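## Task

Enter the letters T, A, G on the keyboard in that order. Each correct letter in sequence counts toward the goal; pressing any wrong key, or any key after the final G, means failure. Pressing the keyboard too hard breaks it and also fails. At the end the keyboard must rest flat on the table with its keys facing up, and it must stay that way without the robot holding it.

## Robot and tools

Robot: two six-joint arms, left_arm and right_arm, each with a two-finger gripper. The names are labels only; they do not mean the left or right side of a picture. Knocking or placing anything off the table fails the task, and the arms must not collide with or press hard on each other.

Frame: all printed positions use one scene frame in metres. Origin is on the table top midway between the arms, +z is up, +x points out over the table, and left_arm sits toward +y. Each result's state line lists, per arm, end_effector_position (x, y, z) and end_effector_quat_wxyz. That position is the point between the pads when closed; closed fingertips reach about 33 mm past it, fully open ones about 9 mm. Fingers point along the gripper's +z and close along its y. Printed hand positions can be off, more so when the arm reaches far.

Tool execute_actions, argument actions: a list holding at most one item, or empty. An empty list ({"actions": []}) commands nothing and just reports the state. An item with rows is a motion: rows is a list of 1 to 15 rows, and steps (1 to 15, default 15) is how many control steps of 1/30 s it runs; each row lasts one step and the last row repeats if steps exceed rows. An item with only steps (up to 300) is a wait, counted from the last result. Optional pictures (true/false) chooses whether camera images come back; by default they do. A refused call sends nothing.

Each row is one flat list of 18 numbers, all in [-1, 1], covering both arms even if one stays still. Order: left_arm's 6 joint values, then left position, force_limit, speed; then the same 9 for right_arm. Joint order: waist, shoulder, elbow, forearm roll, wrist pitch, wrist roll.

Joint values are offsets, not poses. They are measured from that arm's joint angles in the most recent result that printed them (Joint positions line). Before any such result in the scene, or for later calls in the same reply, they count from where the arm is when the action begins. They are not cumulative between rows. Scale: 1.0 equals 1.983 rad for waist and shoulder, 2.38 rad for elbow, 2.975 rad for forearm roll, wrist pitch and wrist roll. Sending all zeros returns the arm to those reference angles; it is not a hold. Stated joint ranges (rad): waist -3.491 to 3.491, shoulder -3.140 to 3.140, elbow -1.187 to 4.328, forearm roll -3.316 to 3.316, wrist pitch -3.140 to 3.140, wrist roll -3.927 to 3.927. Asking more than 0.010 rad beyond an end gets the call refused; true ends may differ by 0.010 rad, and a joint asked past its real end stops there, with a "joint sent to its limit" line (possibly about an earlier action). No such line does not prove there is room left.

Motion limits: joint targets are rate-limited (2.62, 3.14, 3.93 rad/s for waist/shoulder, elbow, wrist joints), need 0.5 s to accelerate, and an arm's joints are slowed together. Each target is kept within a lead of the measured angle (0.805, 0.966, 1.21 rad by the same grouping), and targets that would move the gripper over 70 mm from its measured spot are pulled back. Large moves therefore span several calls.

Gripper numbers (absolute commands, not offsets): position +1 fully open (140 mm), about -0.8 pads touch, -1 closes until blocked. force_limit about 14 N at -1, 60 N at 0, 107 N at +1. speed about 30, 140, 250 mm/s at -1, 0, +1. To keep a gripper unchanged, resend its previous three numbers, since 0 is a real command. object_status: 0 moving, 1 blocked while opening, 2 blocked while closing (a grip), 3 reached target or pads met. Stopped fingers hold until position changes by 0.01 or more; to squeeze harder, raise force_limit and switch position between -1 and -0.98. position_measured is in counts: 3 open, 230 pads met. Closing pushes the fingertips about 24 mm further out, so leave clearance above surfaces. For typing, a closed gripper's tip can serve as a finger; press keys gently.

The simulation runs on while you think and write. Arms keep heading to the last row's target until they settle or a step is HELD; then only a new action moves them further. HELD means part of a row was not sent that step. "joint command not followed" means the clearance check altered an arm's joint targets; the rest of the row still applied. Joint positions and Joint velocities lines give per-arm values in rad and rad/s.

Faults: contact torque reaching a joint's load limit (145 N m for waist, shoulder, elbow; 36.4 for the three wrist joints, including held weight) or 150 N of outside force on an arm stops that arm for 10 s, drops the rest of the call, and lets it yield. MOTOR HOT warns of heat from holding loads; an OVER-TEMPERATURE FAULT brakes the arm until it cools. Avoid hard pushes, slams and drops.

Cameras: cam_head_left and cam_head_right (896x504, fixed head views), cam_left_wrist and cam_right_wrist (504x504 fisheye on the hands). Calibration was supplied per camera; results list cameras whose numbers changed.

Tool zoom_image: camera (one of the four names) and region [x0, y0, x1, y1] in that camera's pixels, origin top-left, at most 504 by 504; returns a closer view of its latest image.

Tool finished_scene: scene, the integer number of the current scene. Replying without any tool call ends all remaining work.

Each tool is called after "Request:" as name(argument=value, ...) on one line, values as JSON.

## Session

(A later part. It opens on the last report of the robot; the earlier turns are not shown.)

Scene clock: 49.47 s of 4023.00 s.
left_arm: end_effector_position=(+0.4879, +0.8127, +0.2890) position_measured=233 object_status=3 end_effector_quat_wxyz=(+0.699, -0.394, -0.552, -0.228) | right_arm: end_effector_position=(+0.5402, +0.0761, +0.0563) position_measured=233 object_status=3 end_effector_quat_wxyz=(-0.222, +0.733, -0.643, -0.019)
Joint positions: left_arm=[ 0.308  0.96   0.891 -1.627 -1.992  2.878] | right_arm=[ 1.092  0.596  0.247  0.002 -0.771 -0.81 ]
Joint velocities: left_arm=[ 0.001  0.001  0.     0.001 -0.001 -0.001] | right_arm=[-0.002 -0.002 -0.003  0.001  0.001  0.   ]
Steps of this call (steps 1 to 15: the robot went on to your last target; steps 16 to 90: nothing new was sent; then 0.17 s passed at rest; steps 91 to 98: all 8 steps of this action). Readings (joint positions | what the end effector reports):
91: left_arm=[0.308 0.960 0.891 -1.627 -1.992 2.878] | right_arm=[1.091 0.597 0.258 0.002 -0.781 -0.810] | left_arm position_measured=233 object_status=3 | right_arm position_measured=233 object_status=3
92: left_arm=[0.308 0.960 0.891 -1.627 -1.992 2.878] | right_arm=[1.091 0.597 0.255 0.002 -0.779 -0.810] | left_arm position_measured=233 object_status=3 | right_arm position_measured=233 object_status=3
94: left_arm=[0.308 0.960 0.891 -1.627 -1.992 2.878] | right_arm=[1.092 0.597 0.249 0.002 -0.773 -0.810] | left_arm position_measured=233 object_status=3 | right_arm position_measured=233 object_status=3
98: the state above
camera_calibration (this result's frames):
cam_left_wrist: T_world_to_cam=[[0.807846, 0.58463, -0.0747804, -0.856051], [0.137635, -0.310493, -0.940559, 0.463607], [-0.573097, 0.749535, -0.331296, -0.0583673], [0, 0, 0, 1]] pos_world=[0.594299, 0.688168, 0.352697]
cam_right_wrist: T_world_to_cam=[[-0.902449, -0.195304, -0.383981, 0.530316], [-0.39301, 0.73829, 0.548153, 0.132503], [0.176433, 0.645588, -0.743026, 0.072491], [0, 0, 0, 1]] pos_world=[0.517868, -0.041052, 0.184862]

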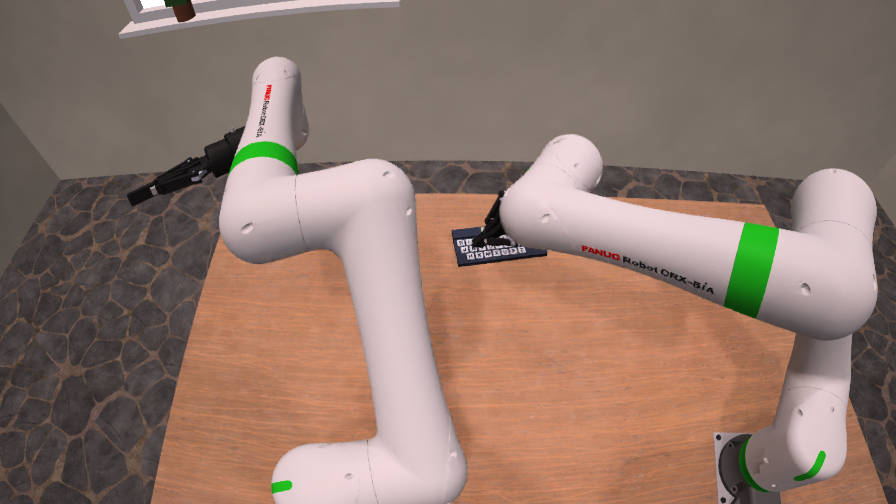

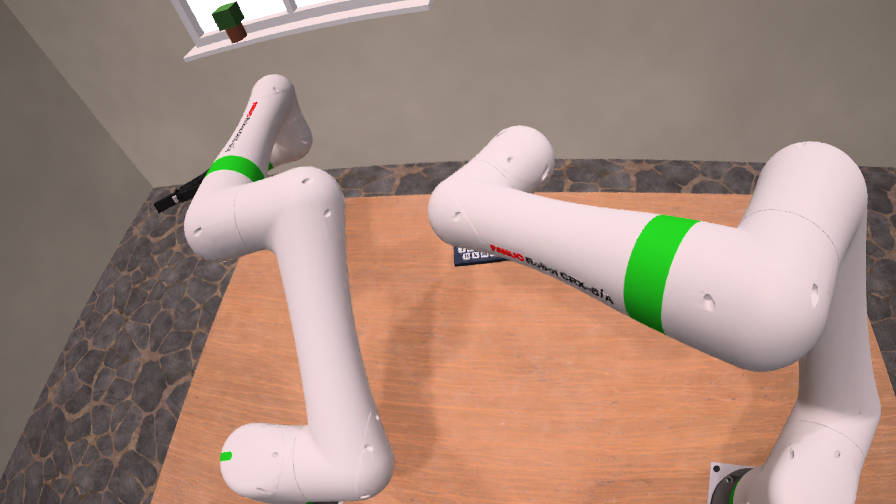

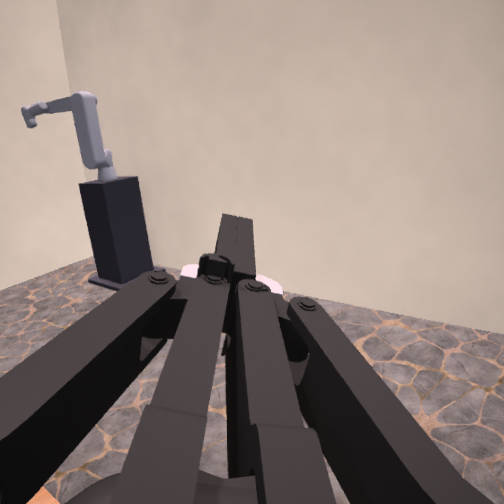

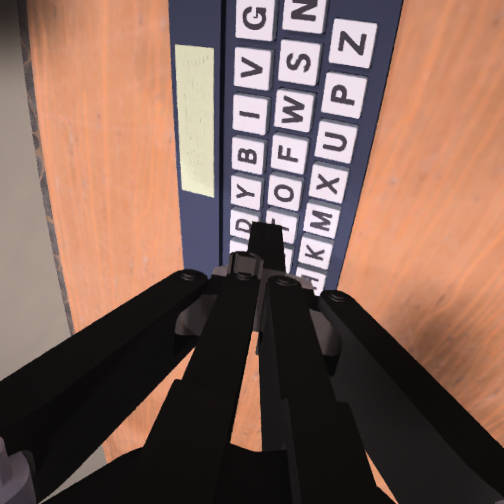

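Request:
execute_actions(actions=[{"rows":[[0,0,0,0,0,0,-1,0,0,0,0.0008,-0.001,0,0.0014,0,-1,0,0]],"steps":8}])

Request:
zoom_image(camera="cam_right_wrist", region=[160,130,340,290])

Scene clock: 51.93 s of 4023.00 s.
left_arm: end_effector_position=(+0.4879, +0.8127, +0.2890) position_measured=233 object_status=3 end_effector_quat_wxyz=(+0.699, -0.394, -0.552, -0.228) | right_arm: end_effector_position=(+0.5402, +0.0761, +0.0544) position_measured=233 object_status=3 end_effector_quat_wxyz=(-0.223, +0.733, -0.643, -0.019)
Joint positions: left_arm=[ 0.308  0.96   0.891 -1.627 -1.992  2.878] | right_arm=[ 1.092  0.598  0.245  0.002 -0.767 -0.81 ]
Joint velocities: left_arm=[-0.001 -0.001 -0.001  0.    -0.    -0.001] | right_arm=[-0.     0.001 -0.     0.     0.001 -0.   ]
Steps of this call (steps 1 to 15: the robot went on to your last target; steps 16 to 66: nothing new was sent; steps 67 to 74: all 8 steps of this action). Readings (joint positions | what the end effector reports):
67: left_arm=[0.308 0.960 0.891 -1.627 -1.992 2.878] | right_arm=[1.092 0.596 0.247 0.002 -0.771 -0.810] | left_arm position_measured=233 object_status=3 | right_arm position_measured=233 object_status=3
68: left_arm=[0.308 0.960 0.891 -1.627 -1.992 2.878] | right_arm=[1.092 0.597 0.246 0.002 -0.769 -0.810] | left_arm position_measured=233 object_status=3 | right_arm position_measured=233 object_status=3
70: left_arm=[0.308 0.960 0.891 -1.627 -1.992 2.878] | right_arm=[1.092 0.598 0.245 0.002 -0.767 -0.810] | left_arm position_measured=233 object_status=3 | right_arm position_measured=233 object_status=3
74: the state above
camera_calibration (this result's frames):
cam_left_wrist: T_world_to_cam=[[0.807846, 0.58463, -0.0747804, -0.856051], [0.137635, -0.310493, -0.940559, 0.463607], [-0.573097, 0.749535, -0.331296, -0.0583674], [0, 0, 0, 1]] pos_world=[0.594299, 0.688168, 0.352697]
cam_right_wrist: T_world_to_cam=[[-0.902371, -0.195219, -0.384209, 0.529599], [-0.393132, 0.738134, 0.548276, 0.133547], [0.176564, 0.645793, -0.742817, 0.0710156], [0, 0, 0, 1]] pos_world=[0.517857, -0.0410491, 0.183008]

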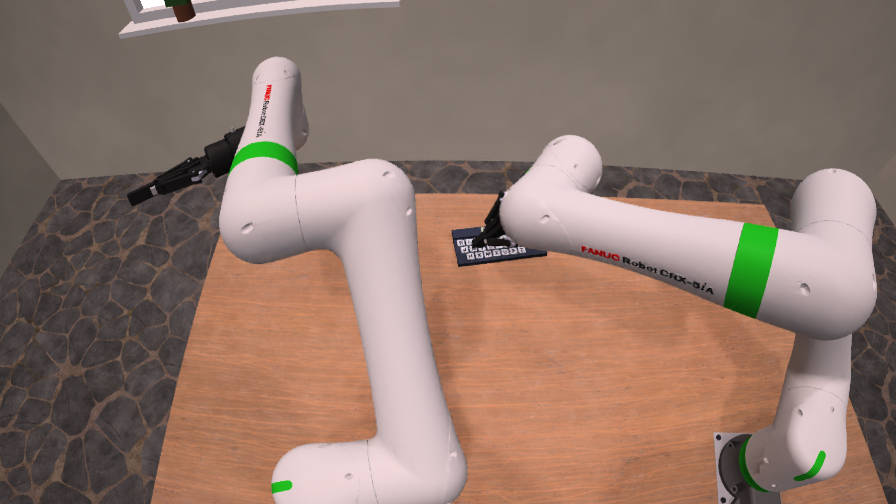

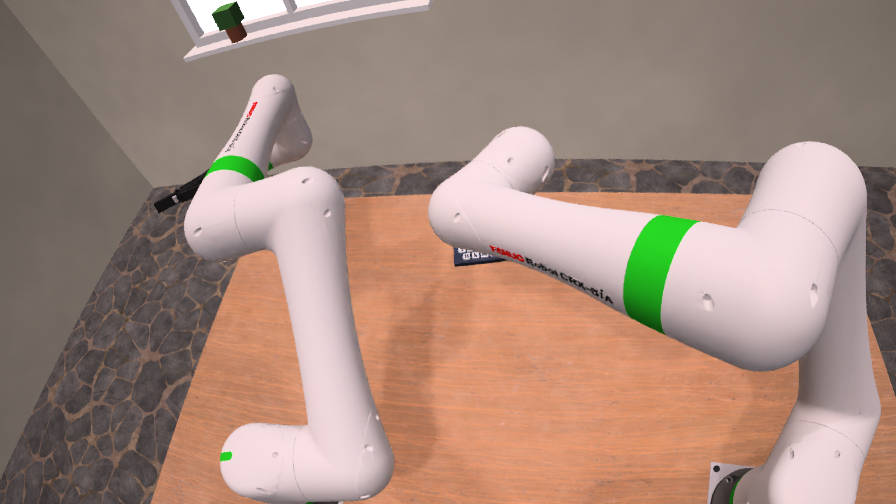

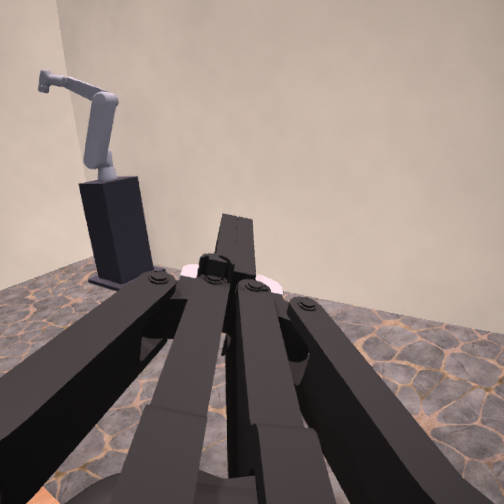

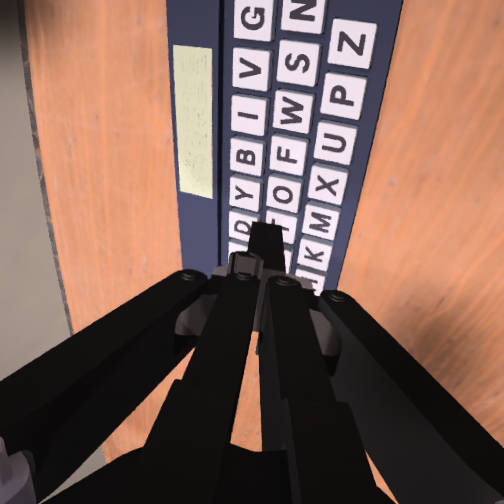

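Region (160, 130, 340, 290) of cam_right_wrist's 504x504 image, scaled by 2.800, with more detail than that image has.

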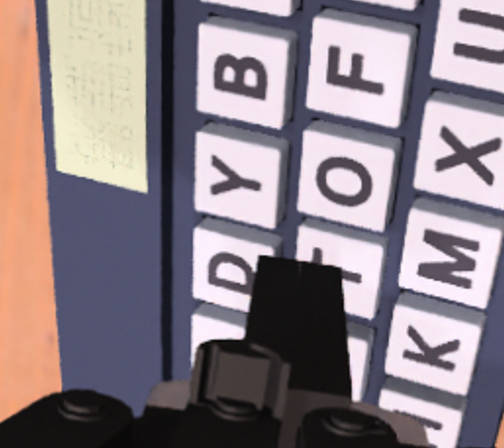

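Request:
execute_actions(actions=[{"rows":[[0,0,0,0,0,0,-1,0,0,0,0.0008,-0.001,0,0.0014,0,-1,0,0]],"steps":8}])

Request:
zoom_image(camera="cam_right_wrist", region=[160,130,340,290])

Scene clock: 54.67 s of 4023.00 s.
left_arm: end_effector_position=(+0.4879, +0.8127, +0.2890) position_measured=233 object_status=3 end_effector_quat_wxyz=(+0.699, -0.394, -0.552, -0.228) | right_arm: end_effector_position=(+0.5402, +0.0762, +0.0526) position_measured=233 object_status=3 end_effector_quat_wxyz=(-0.223, +0.733, -0.643, -0.019)
Joint positions: left_arm=[ 0.308  0.96   0.891 -1.627 -1.992  2.878] | right_arm=[ 1.092  0.599  0.242  0.002 -0.763 -0.81 ]
Joint velocities: left_arm=[ 0.     0.001 -0.002  0.     0.    -0.001] | right_arm=[-0.001  0.    -0.    -0.     0.001 -0.   ]
Steps of this call (steps 1 to 15: the robot went on to your last target; steps 16 to 74: nothing new was sent; steps 75 to 82: all 8 steps of this action). Readings (joint positions | what the end effector reports):
75: left_arm=[0.308 0.960 0.891 -1.627 -1.992 2.878] | right_arm=[1.092 0.598 0.245 0.002 -0.767 -0.810] | left_arm position_measured=233 object_status=3 | right_arm position_measured=233 object_status=3
76: left_arm=[0.308 0.960 0.891 -1.627 -1.992 2.878] | right_arm=[1.092 0.599 0.244 0.002 -0.765 -0.810] | left_arm position_measured=233 object_status=3 | right_arm position_measured=233 object_status=3
78: left_arm=[0.308 0.960 0.891 -1.627 -1.992 2.878] | right_arm=[1.092 0.599 0.243 0.002 -0.763 -0.810] | left_arm position_measured=233 object_status=3 | right_arm position_measured=233 object_status=3
82: the state above
camera_calibration (this result's frames):
cam_left_wrist: T_world_to_cam=[[0.807847, 0.58463, -0.0747802, -0.856051], [0.137635, -0.310492, -0.940559, 0.463607], [-0.573097, 0.749535, -0.331296, -0.0583676], [0, 0, 0, 1]] pos_world=[0.594299, 0.688168, 0.352697]
cam_right_wrist: T_world_to_cam=[[-0.902306, -0.195137, -0.384404, 0.52887], [-0.393227, 0.738005, 0.548381, 0.134613], [0.176682, 0.645965, -0.742639, 0.0695275], [0, 0, 0, 1]] pos_world=[0.517851, -0.0410554, 0.181114]

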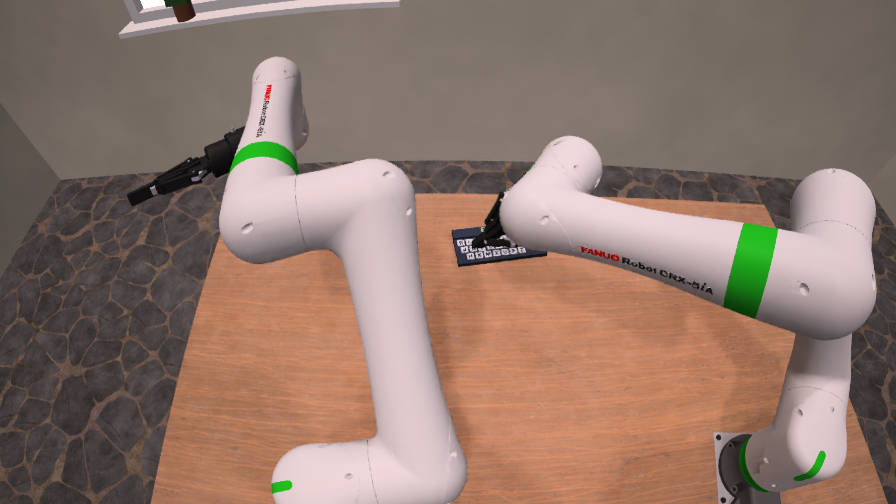

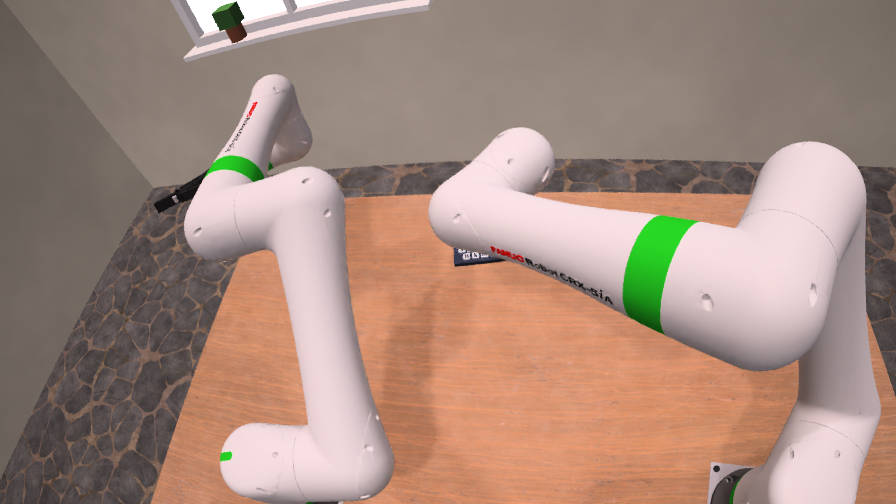

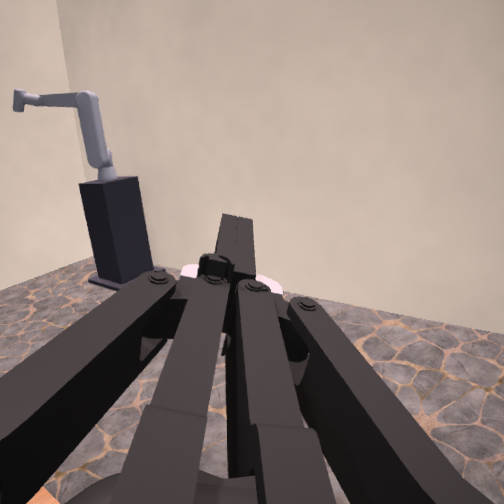

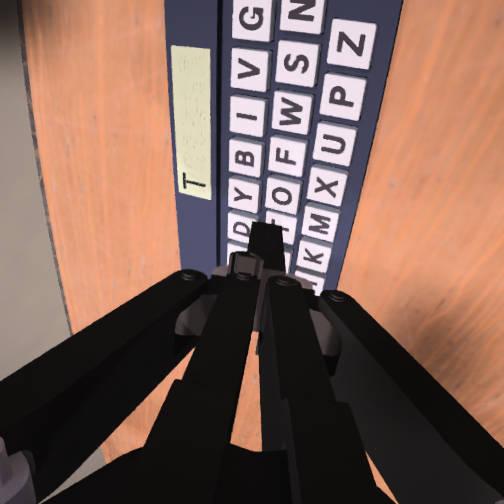

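Region (160, 130, 340, 290) of cam_right_wrist's 504x504 image, scaled by 2.800, with more detail than that image has.

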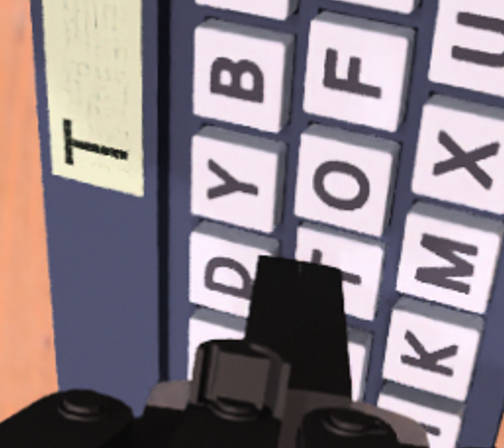

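Request:
execute_actions(actions=[{"rows":[[0,0,0,0,0,0,-1,0,0,0,-0.0029,0.0035,0,-0.0047,0,-1,0,0]],"steps":7}], pictures=false)

Request:
execute_actions(actions=[{"rows":[[0,0,0,0,0,0,-1,0,0,0.0094,0.016,0.0192,0,-0.0045,0,-1,0,0]],"steps":10}])

Scene clock: 60.30 s of 4023.00 s.
left_arm: end_effector_position=(+0.4879, +0.8127, +0.2890) position_measured=233 object_status=3 end_effector_quat_wxyz=(+0.699, -0.394, -0.552, -0.228) | right_arm: end_effector_position=(+0.5403, +0.0762, +0.0593) position_measured=233 object_status=3 end_effector_quat_wxyz=(-0.223, +0.733, -0.643, -0.019)
Joint positions: left_arm=[ 0.308  0.96   0.891 -1.627 -1.992  2.878] | right_arm=[ 1.092  0.594  0.251  0.002 -0.777 -0.81 ]
Joint velocities: left_arm=[ 0.    -0.001  0.002  0.    -0.001  0.   ] | right_arm=[-0.001 -0.003  0.004 -0.    -0.006 -0.   ]
Steps of this call (steps 1 to 15: the robot went on to your last target; steps 16 to 90: nothing new was sent; then 2.40 s passed at rest; steps 91 to 97: all 7 steps of this action). Readings (joint positions | what the end effector reports):
91: left_arm=[0.308 0.960 0.891 -1.627 -1.992 2.878] | right_arm=[1.092 0.599 0.242 0.002 -0.763 -0.810] | left_arm position_measured=233 object_status=3 | right_arm position_measured=233 object_status=3
92: left_arm=[0.308 0.960 0.891 -1.627 -1.992 2.878] | right_arm=[1.092 0.598 0.244 0.002 -0.766 -0.810] | left_arm position_measured=233 object_status=3 | right_arm position_measured=233 object_status=3
94: left_arm=[0.308 0.960 0.891 -1.627 -1.992 2.878] | right_arm=[1.092 0.595 0.249 0.002 -0.774 -0.810] | left_arm position_measured=233 object_status=3 | right_arm position_measured=233 object_status=3
97: the state above

Scene clock: 60.63 s of 4023.00 s.
left_arm: end_effector_position=(+0.4879, +0.8127, +0.2890) position_measured=233 object_status=3 end_effector_quat_wxyz=(+0.699, -0.394, -0.552, -0.228) | right_arm: end_effector_position=(+0.5372, +0.0972, +0.0577) position_measured=233 object_status=3 end_effector_quat_wxyz=(-0.223, +0.739, -0.636, -0.021)
Joint positions: left_arm=[ 0.308  0.96   0.891 -1.627 -1.992  2.878] | right_arm=[ 1.111  0.626  0.296  0.002 -0.79  -0.81 ]
Joint velocities: left_arm=[-0.001 -0.     0.001 -0.     0.    -0.001] | right_arm=[ 0.002  0.002  0.002 -0.    -0.001  0.   ]
Steps of this call (steps 1 to 10: all 10 steps of this action). Readings (joint positions | what the end effector reports):
1: left_arm=[0.308 0.960 0.891 -1.627 -1.992 2.878] | right_arm=[1.092 0.594 0.251 0.002 -0.777 -0.810] | left_arm position_measured=233 object_status=3 | right_arm position_measured=233 object_status=3
2: left_arm=[0.308 0.960 0.891 -1.627 -1.992 2.878] | right_arm=[1.093 0.597 0.255 0.002 -0.778 -0.810] | left_arm position_measured=233 object_status=3 | right_arm position_measured=233 object_status=3
4: left_arm=[0.308 0.960 0.891 -1.627 -1.992 2.878] | right_arm=[1.104 0.614 0.279 0.002 -0.785 -0.810] | left_arm position_measured=233 object_status=3 | right_arm position_measured=233 object_status=3
8: left_arm=[0.308 0.960 0.891 -1.627 -1.992 2.878] | right_arm=[1.110 0.625 0.296 0.002 -0.790 -0.810] | left_arm position_measured=233 object_status=3 | right_arm position_measured=233 object_status=3
10: the state above
camera_calibration (this result's frames):
cam_left_wrist: T_world_to_cam=[[0.807847, 0.58463, -0.0747801, -0.856051], [0.137635, -0.310493, -0.940559, 0.463607], [-0.573097, 0.749535, -0.331296, -0.0583674], [0, 0, 0, 1]] pos_world=[0.594299, 0.688168, 0.352697]
cam_right_wrist: T_world_to_cam=[[-0.89843, -0.211629, -0.384754, 0.531712], [-0.406964, 0.730393, 0.548549, 0.123198], [0.164933, 0.649415, -0.742333, 0.0662209], [0, 0, 0, 1]] pos_world=[0.516921, -0.020462, 0.186156]

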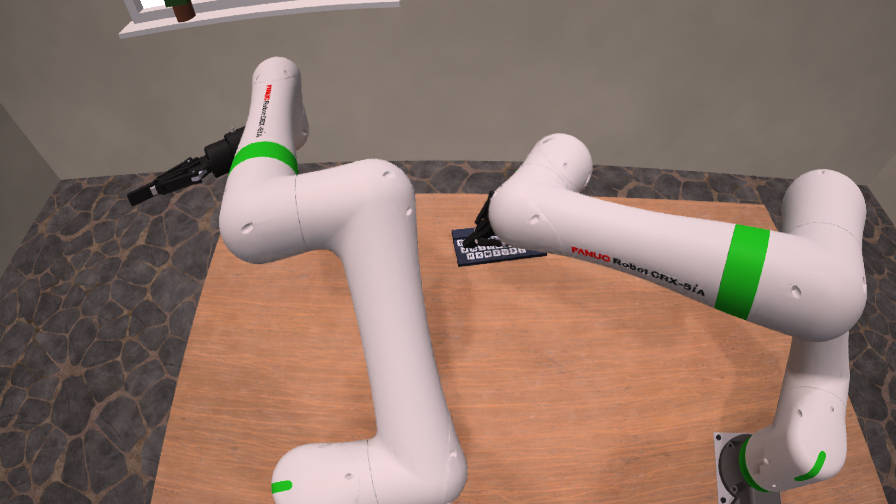

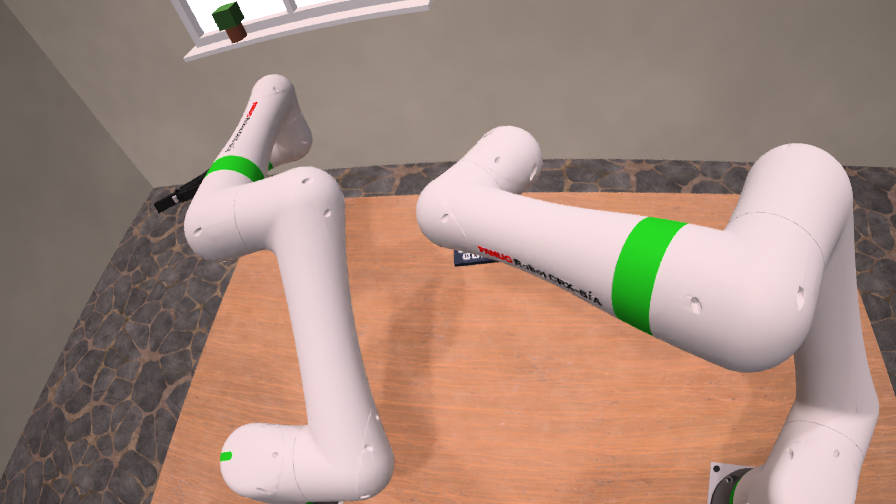

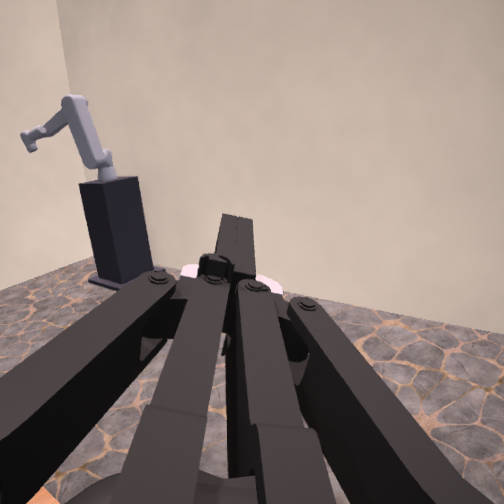

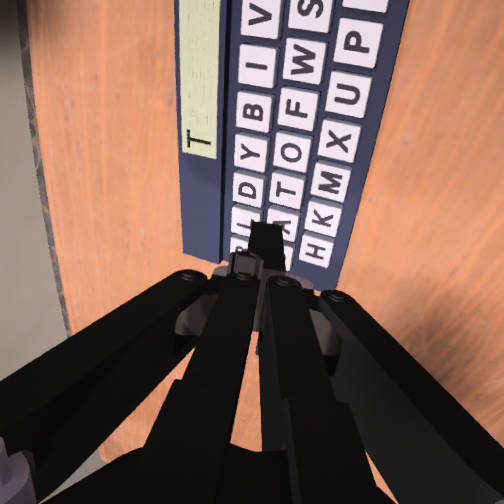

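Request:
execute_actions(actions=[{"rows":[[0,0,0,0,0,0,-1,0,0,0,0.0021,-0.0026,0,0.0035,0,-1,0,0]],"steps":8}])

Scene clock: 63.63 s of 4023.00 s.
left_arm: end_effector_position=(+0.4879, +0.8127, +0.2890) position_measured=233 object_status=3 end_effector_quat_wxyz=(+0.699, -0.394, -0.552, -0.228) | right_arm: end_effector_position=(+0.5371, +0.0972, +0.0526) position_measured=233 object_status=3 end_effector_quat_wxyz=(-0.223, +0.739, -0.636, -0.021)
Joint positions: left_arm=[ 0.308  0.96   0.891 -1.627 -1.992  2.878] | right_arm=[ 1.111  0.63   0.29   0.002 -0.78  -0.81 ]
Joint velocities: left_arm=[ 0.001 -0.     0.002 -0.     0.001 -0.001] | right_arm=[-0.002  0.001 -0.002  0.     0.002  0.   ]
Steps of this call (steps 1 to 15: the robot went on to your last target; steps 16 to 82: nothing new was sent; steps 83 to 90: all 8 steps of this action). Readings (joint positions | what the end effector reports):
83: left_arm=[0.308 0.960 0.891 -1.627 -1.992 2.878] | right_arm=[1.111 0.626 0.296 0.002 -0.790 -0.810] | left_arm position_measured=233 object_status=3 | right_arm position_measured=233 object_status=3
84: left_arm=[0.308 0.960 0.891 -1.627 -1.992 2.878] | right_arm=[1.111 0.627 0.295 0.002 -0.788 -0.810] | left_arm position_measured=233 object_status=3 | right_arm position_measured=233 object_status=3
86: left_arm=[0.308 0.960 0.891 -1.627 -1.992 2.878] | right_arm=[1.111 0.629 0.291 0.002 -0.781 -0.810] | left_arm position_measured=233 object_status=3 | right_arm position_measured=233 object_status=3
90: the state above
camera_calibration (this result's frames):
cam_left_wrist: T_world_to_cam=[[0.807847, 0.58463, -0.0747801, -0.856051], [0.137635, -0.310492, -0.940559, 0.463607], [-0.573097, 0.749535, -0.331296, -0.0583676], [0, 0, 0, 1]] pos_world=[0.594299, 0.688168, 0.352697]
cam_right_wrist: T_world_to_cam=[[-0.898366, -0.211691, -0.384872, 0.529673], [-0.407113, 0.730259, 0.548617, 0.125997], [0.164919, 0.649545, -0.742221, 0.0624375], [0, 0, 0, 1]] pos_world=[0.516837, -0.0204393, 0.181075]

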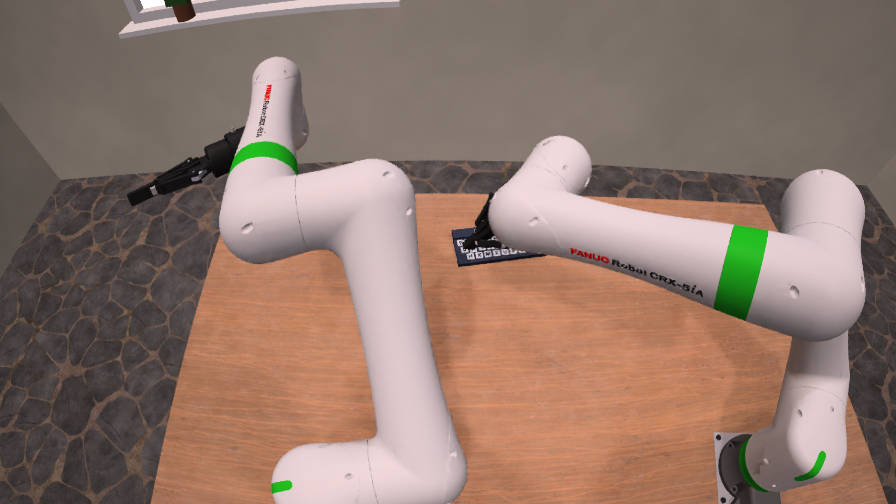

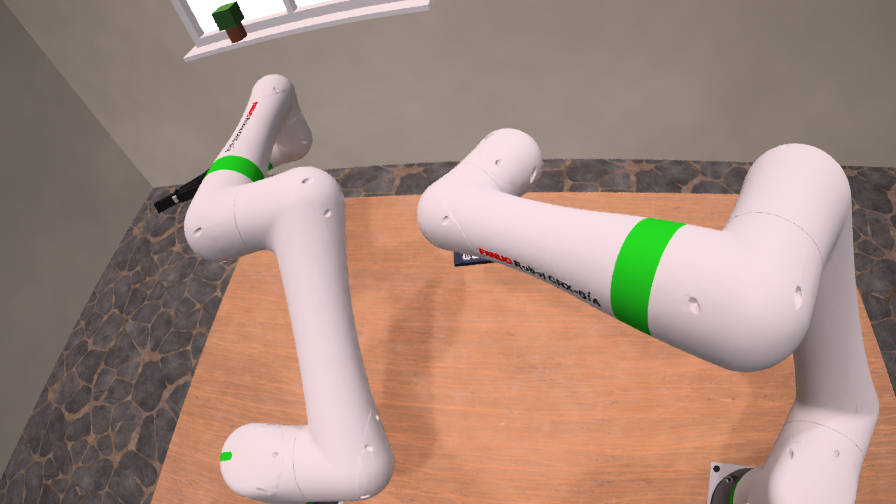

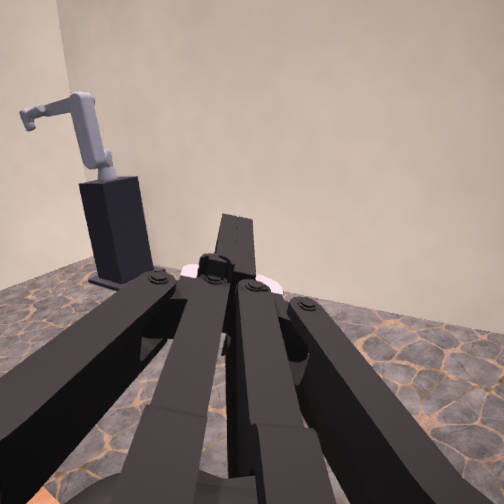

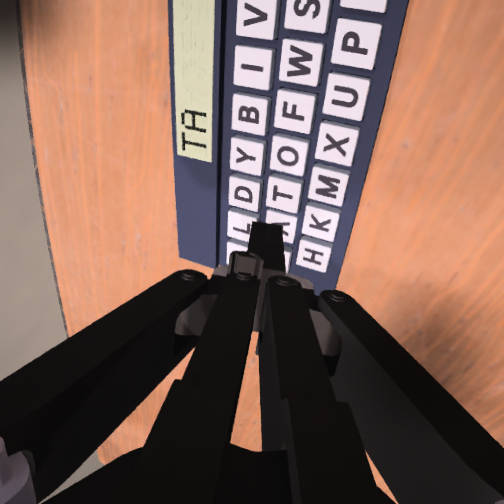

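Request:
execute_actions(actions=[{"rows":[[0,0,0,0,0,0,-1,0,0,0,-0.0034,0.0041,0,-0.0055,0,-1,0,0],[0,0,0,0,0,0,-1,0,0,0,-0.0034,0.0041,0,-0.0055,0,-1,0,0],[0,0,0,0,0,0,-1,0,0,0,-0.0034,0.0041,0,-0.0055,0,-1,0,0],[0,0,0,0,0,0,-1,0,0,0,-0.0034,0.0041,0,-0.0055,0,-1,0,0],[0,0,0,0,0,0,-1,0,0,0,-0.0034,0.0041,0,-0.0055,0,-1,0,0],[0,0,0,0,0,0,-1,0,0,-0.067,-0.0624,-0.0716,0,0.0157,0.02,-1,0,0]]}], pictures=false)

Request:
execute_actions(actions=[{"steps":12}])

Scene clock: 70.13 s of 4023.00 s.
left_arm: end_effector_position=(+0.4879, +0.8127, +0.2890) position_measured=233 object_status=3 end_effector_quat_wxyz=(+0.699, -0.394, -0.552, -0.228) | right_arm: end_effector_position=(+0.5727, -0.0076, +0.0615) position_measured=233 object_status=3 end_effector_quat_wxyz=(-0.224, +0.717, -0.660, -0.002)
Joint positions: left_arm=[ 0.308  0.96   0.891 -1.627 -1.992  2.878] | right_arm=[ 0.991  0.518  0.138  0.002 -0.739 -0.757]
Joint velocities: left_arm=[-0.    -0.    -0.001  0.001  0.001  0.001] | right_arm=[-0.298 -0.263 -0.404 -0.     0.138  0.132]
Steps of this call (steps 1 to 15: the robot went on to your last target; steps 16 to 90: nothing new was sent; then 3.00 s passed at rest; steps 91 to 105: all 15 steps of this action). Readings (joint positions | what the end effector reports):
91: left_arm=[0.308 0.960 0.891 -1.627 -1.992 2.878] | right_arm=[1.111 0.630 0.290 0.002 -0.779 -0.810] | left_arm position_measured=233 object_status=3 | right_arm position_measured=233 object_status=3
92: left_arm=[0.308 0.960 0.891 -1.627 -1.992 2.878] | right_arm=[1.111 0.628 0.292 0.002 -0.783 -0.810] | left_arm position_measured=233 object_status=3 | right_arm position_measured=233 object_status=3
94: left_arm=[0.308 0.960 0.891 -1.627 -1.992 2.878] | right_arm=[1.111 0.624 0.298 0.002 -0.793 -0.810] | left_arm position_measured=233 object_status=3 | right_arm position_measured=233 object_status=3
98: left_arm=[0.308 0.960 0.891 -1.627 -1.992 2.878] | right_arm=[1.100 0.613 0.285 0.002 -0.791 -0.805] | left_arm position_measured=233 object_status=3 | right_arm position_measured=233 object_status=3
105: the state above

Scene clock: 70.53 s of 4023.00 s.
left_arm: end_effector_position=(+0.4879, +0.8127, +0.2890) position_measured=233 object_status=3 end_effector_quat_wxyz=(+0.699, -0.394, -0.552, -0.228) | right_arm: end_effector_position=(+0.5754, -0.0197, +0.0611) position_measured=233 object_status=3 end_effector_quat_wxyz=(-0.224, +0.715, -0.662, +0.000)
Joint positions: left_arm=[ 0.308  0.96   0.891 -1.627 -1.992  2.878] | right_arm=[ 0.978  0.506  0.12   0.002 -0.733 -0.75 ]
Joint velocities: left_arm=[ 0.001  0.    -0.002  0.     0.001 -0.   ] | right_arm=[-0.002 -0.001 -0.     0.001 -0.001 -0.   ]
Steps of this call (steps 1 to 12: the robot went on to your last target). Readings (joint positions | what the end effector reports):
1: left_arm=[0.308 0.960 0.891 -1.627 -1.992 2.878] | right_arm=[0.983 0.511 0.127 0.002 -0.736 -0.753] | left_arm position_measured=233 object_status=3 | right_arm position_measured=233 object_status=3
2: left_arm=[0.308 0.960 0.891 -1.627 -1.992 2.878] | right_arm=[0.979 0.507 0.122 0.002 -0.734 -0.751] | left_arm position_measured=233 object_status=3 | right_arm position_measured=233 object_status=3
4: left_arm=[0.308 0.960 0.891 -1.627 -1.992 2.878] | right_arm=[0.978 0.506 0.120 0.002 -0.733 -0.750] | left_arm position_measured=233 object_status=3 | right_arm position_measured=233 object_status=3
8: left_arm=[0.308 0.960 0.891 -1.627 -1.992 2.878] | right_arm=[0.978 0.506 0.120 0.002 -0.733 -0.750] | left_arm position_measured=233 object_status=3 | right_arm position_measured=233 object_status=3
12: the state above
camera_calibration (this result's frames):
cam_left_wrist: T_world_to_cam=[[0.807847, 0.58463, -0.07478, -0.856051], [0.137635, -0.310492, -0.940559, 0.463607], [-0.573097, 0.749535, -0.331296, -0.0583676], [0, 0, 0, 1]] pos_world=[0.594299, 0.688168, 0.352697]
cam_right_wrist: T_world_to_cam=[[-0.904648, -0.146618, -0.400145, 0.548394], [-0.358532, 0.769406, 0.528649, 0.196383], [0.230364, 0.621706, -0.748608, 0.100603], [0, 0, 0, 1]] pos_world=[0.543337, -0.133239, 0.190931]

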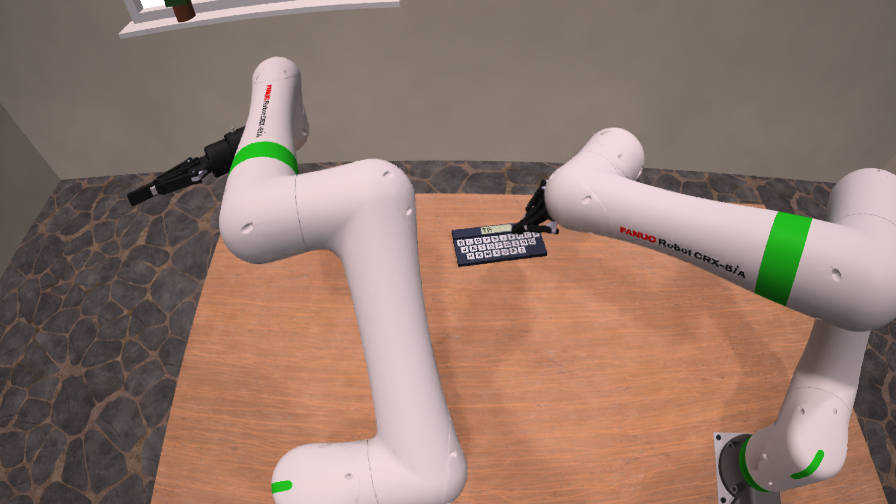

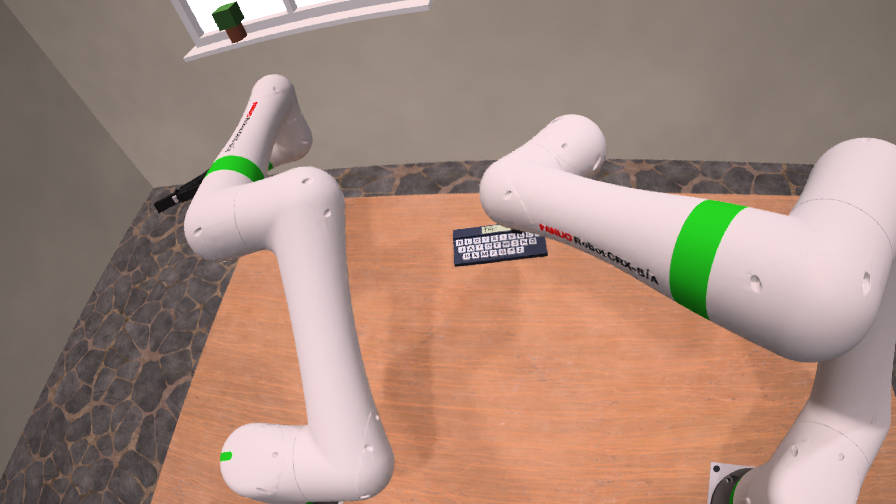

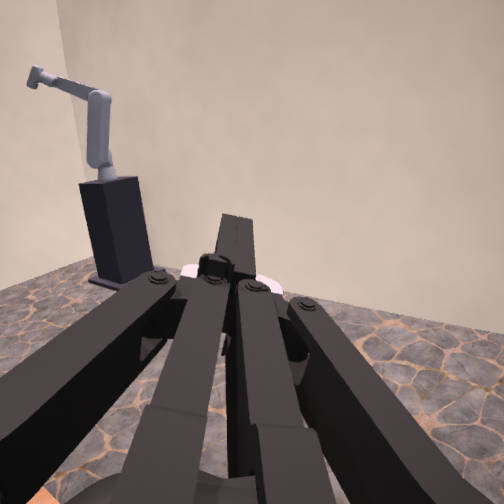

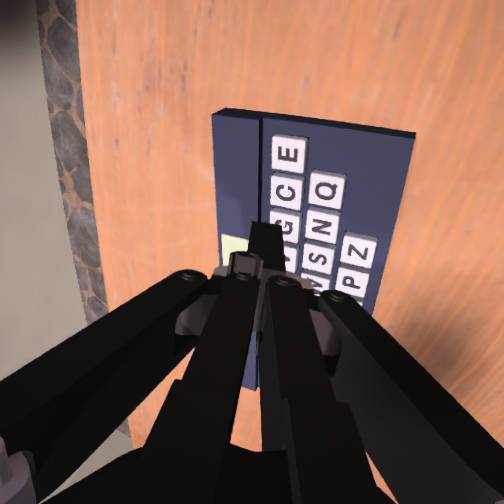

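Request:
execute_actions(actions=[{"rows":[[0,0,0,0,0,0,-1,0,0,0.0024,0.0028,-0.0028,0,0.0041,0,-1,0,0]],"steps":8}])

Scene clock: 74.57 s of 4023.00 s.
left_arm: end_effector_position=(+0.4879, +0.8127, +0.2890) position_measured=233 object_status=3 end_effector_quat_wxyz=(+0.699, -0.394, -0.552, -0.228) | right_arm: end_effector_position=(+0.5732, -0.0169, +0.0553) position_measured=233 object_status=3 end_effector_quat_wxyz=(-0.224, +0.717, -0.661, -0.000)
Joint positions: left_arm=[ 0.308  0.96   0.891 -1.627 -1.992  2.878] | right_arm=[ 0.982  0.511  0.113  0.002 -0.721 -0.75 ]
Joint velocities: left_arm=[ 0.    -0.001  0.001  0.     0.    -0.002] | right_arm=[ 0.003  0.002 -0.001 -0.     0.002 -0.   ]
Steps of this call (steps 1 to 30: the robot went on to your last target; steps 31 to 90: nothing new was sent; then 0.77 s passed at rest; steps 91 to 98: all 8 steps of this action). Readings (joint positions | what the end effector reports):
91: left_arm=[0.308 0.960 0.891 -1.627 -1.992 2.878] | right_arm=[0.978 0.506 0.119 0.002 -0.733 -0.750] | left_arm position_measured=233 object_status=3 | right_arm position_measured=233 object_status=3
92: left_arm=[0.308 0.960 0.891 -1.627 -1.992 2.878] | right_arm=[0.979 0.507 0.118 0.002 -0.729 -0.750] | left_arm position_measured=233 object_status=3 | right_arm position_measured=233 object_status=3
94: left_arm=[0.308 0.960 0.891 -1.627 -1.992 2.878] | right_arm=[0.982 0.511 0.114 0.002 -0.722 -0.750] | left_arm position_measured=233 object_status=3 | right_arm position_measured=233 object_status=3
98: the state above
camera_calibration (this result's frames):
cam_left_wrist: T_world_to_cam=[[0.807847, 0.58463, -0.0747805, -0.856051], [0.137635, -0.310493, -0.940559, 0.463607], [-0.573097, 0.749535, -0.331296, -0.0583674], [0, 0, 0, 1]] pos_world=[0.594299, 0.688168, 0.352697]
cam_right_wrist: T_world_to_cam=[[-0.90392, -0.150799, -0.400236, 0.544034], [-0.362165, 0.767669, 0.528698, 0.19856], [0.227521, 0.622852, -0.748525, 0.09664], [0, 0, 0, 1]] pos_world=[0.541687, -0.130581, 0.185101]

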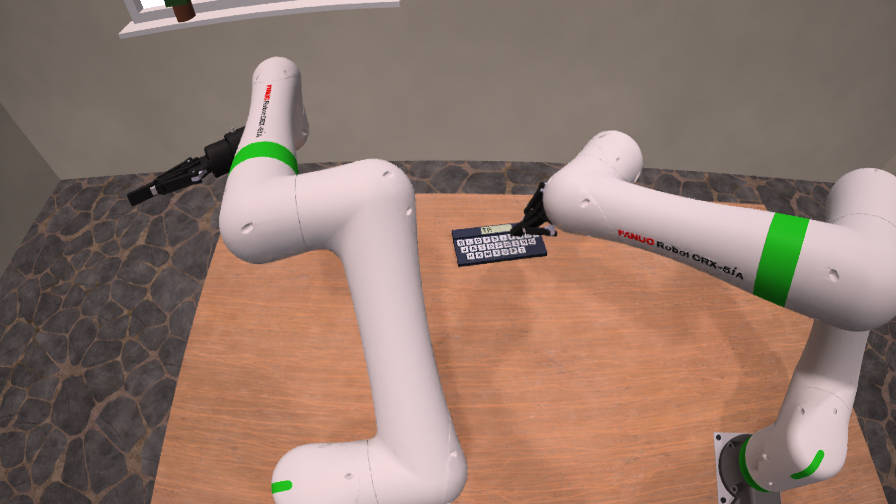

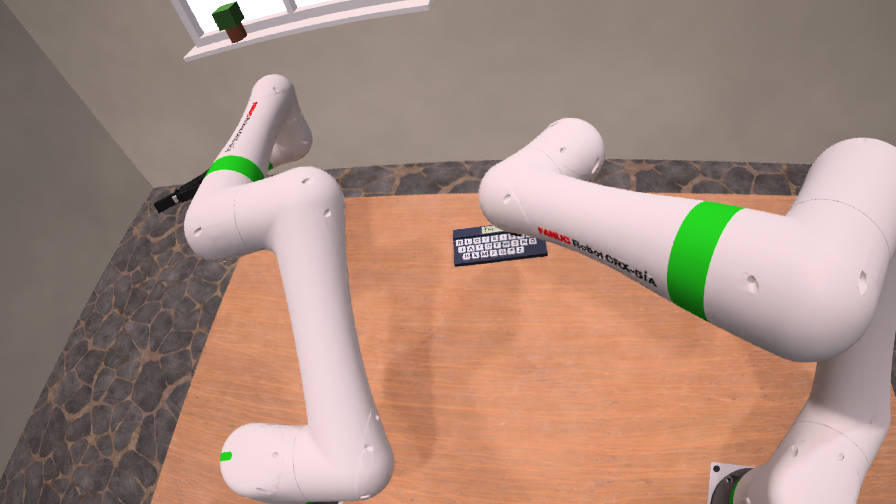

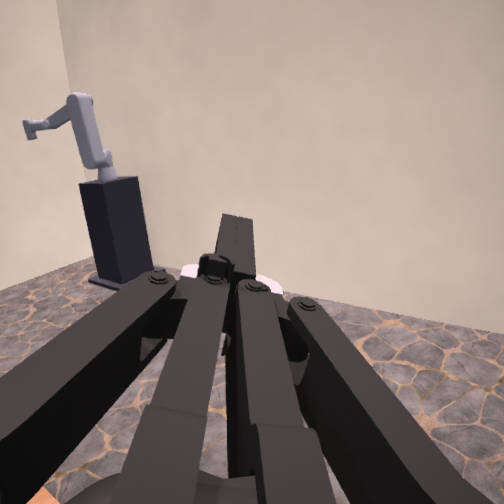

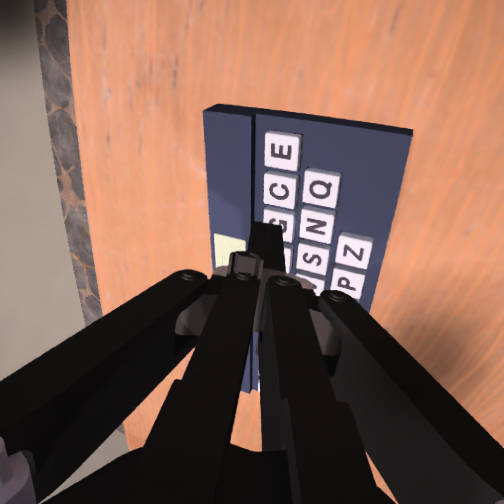

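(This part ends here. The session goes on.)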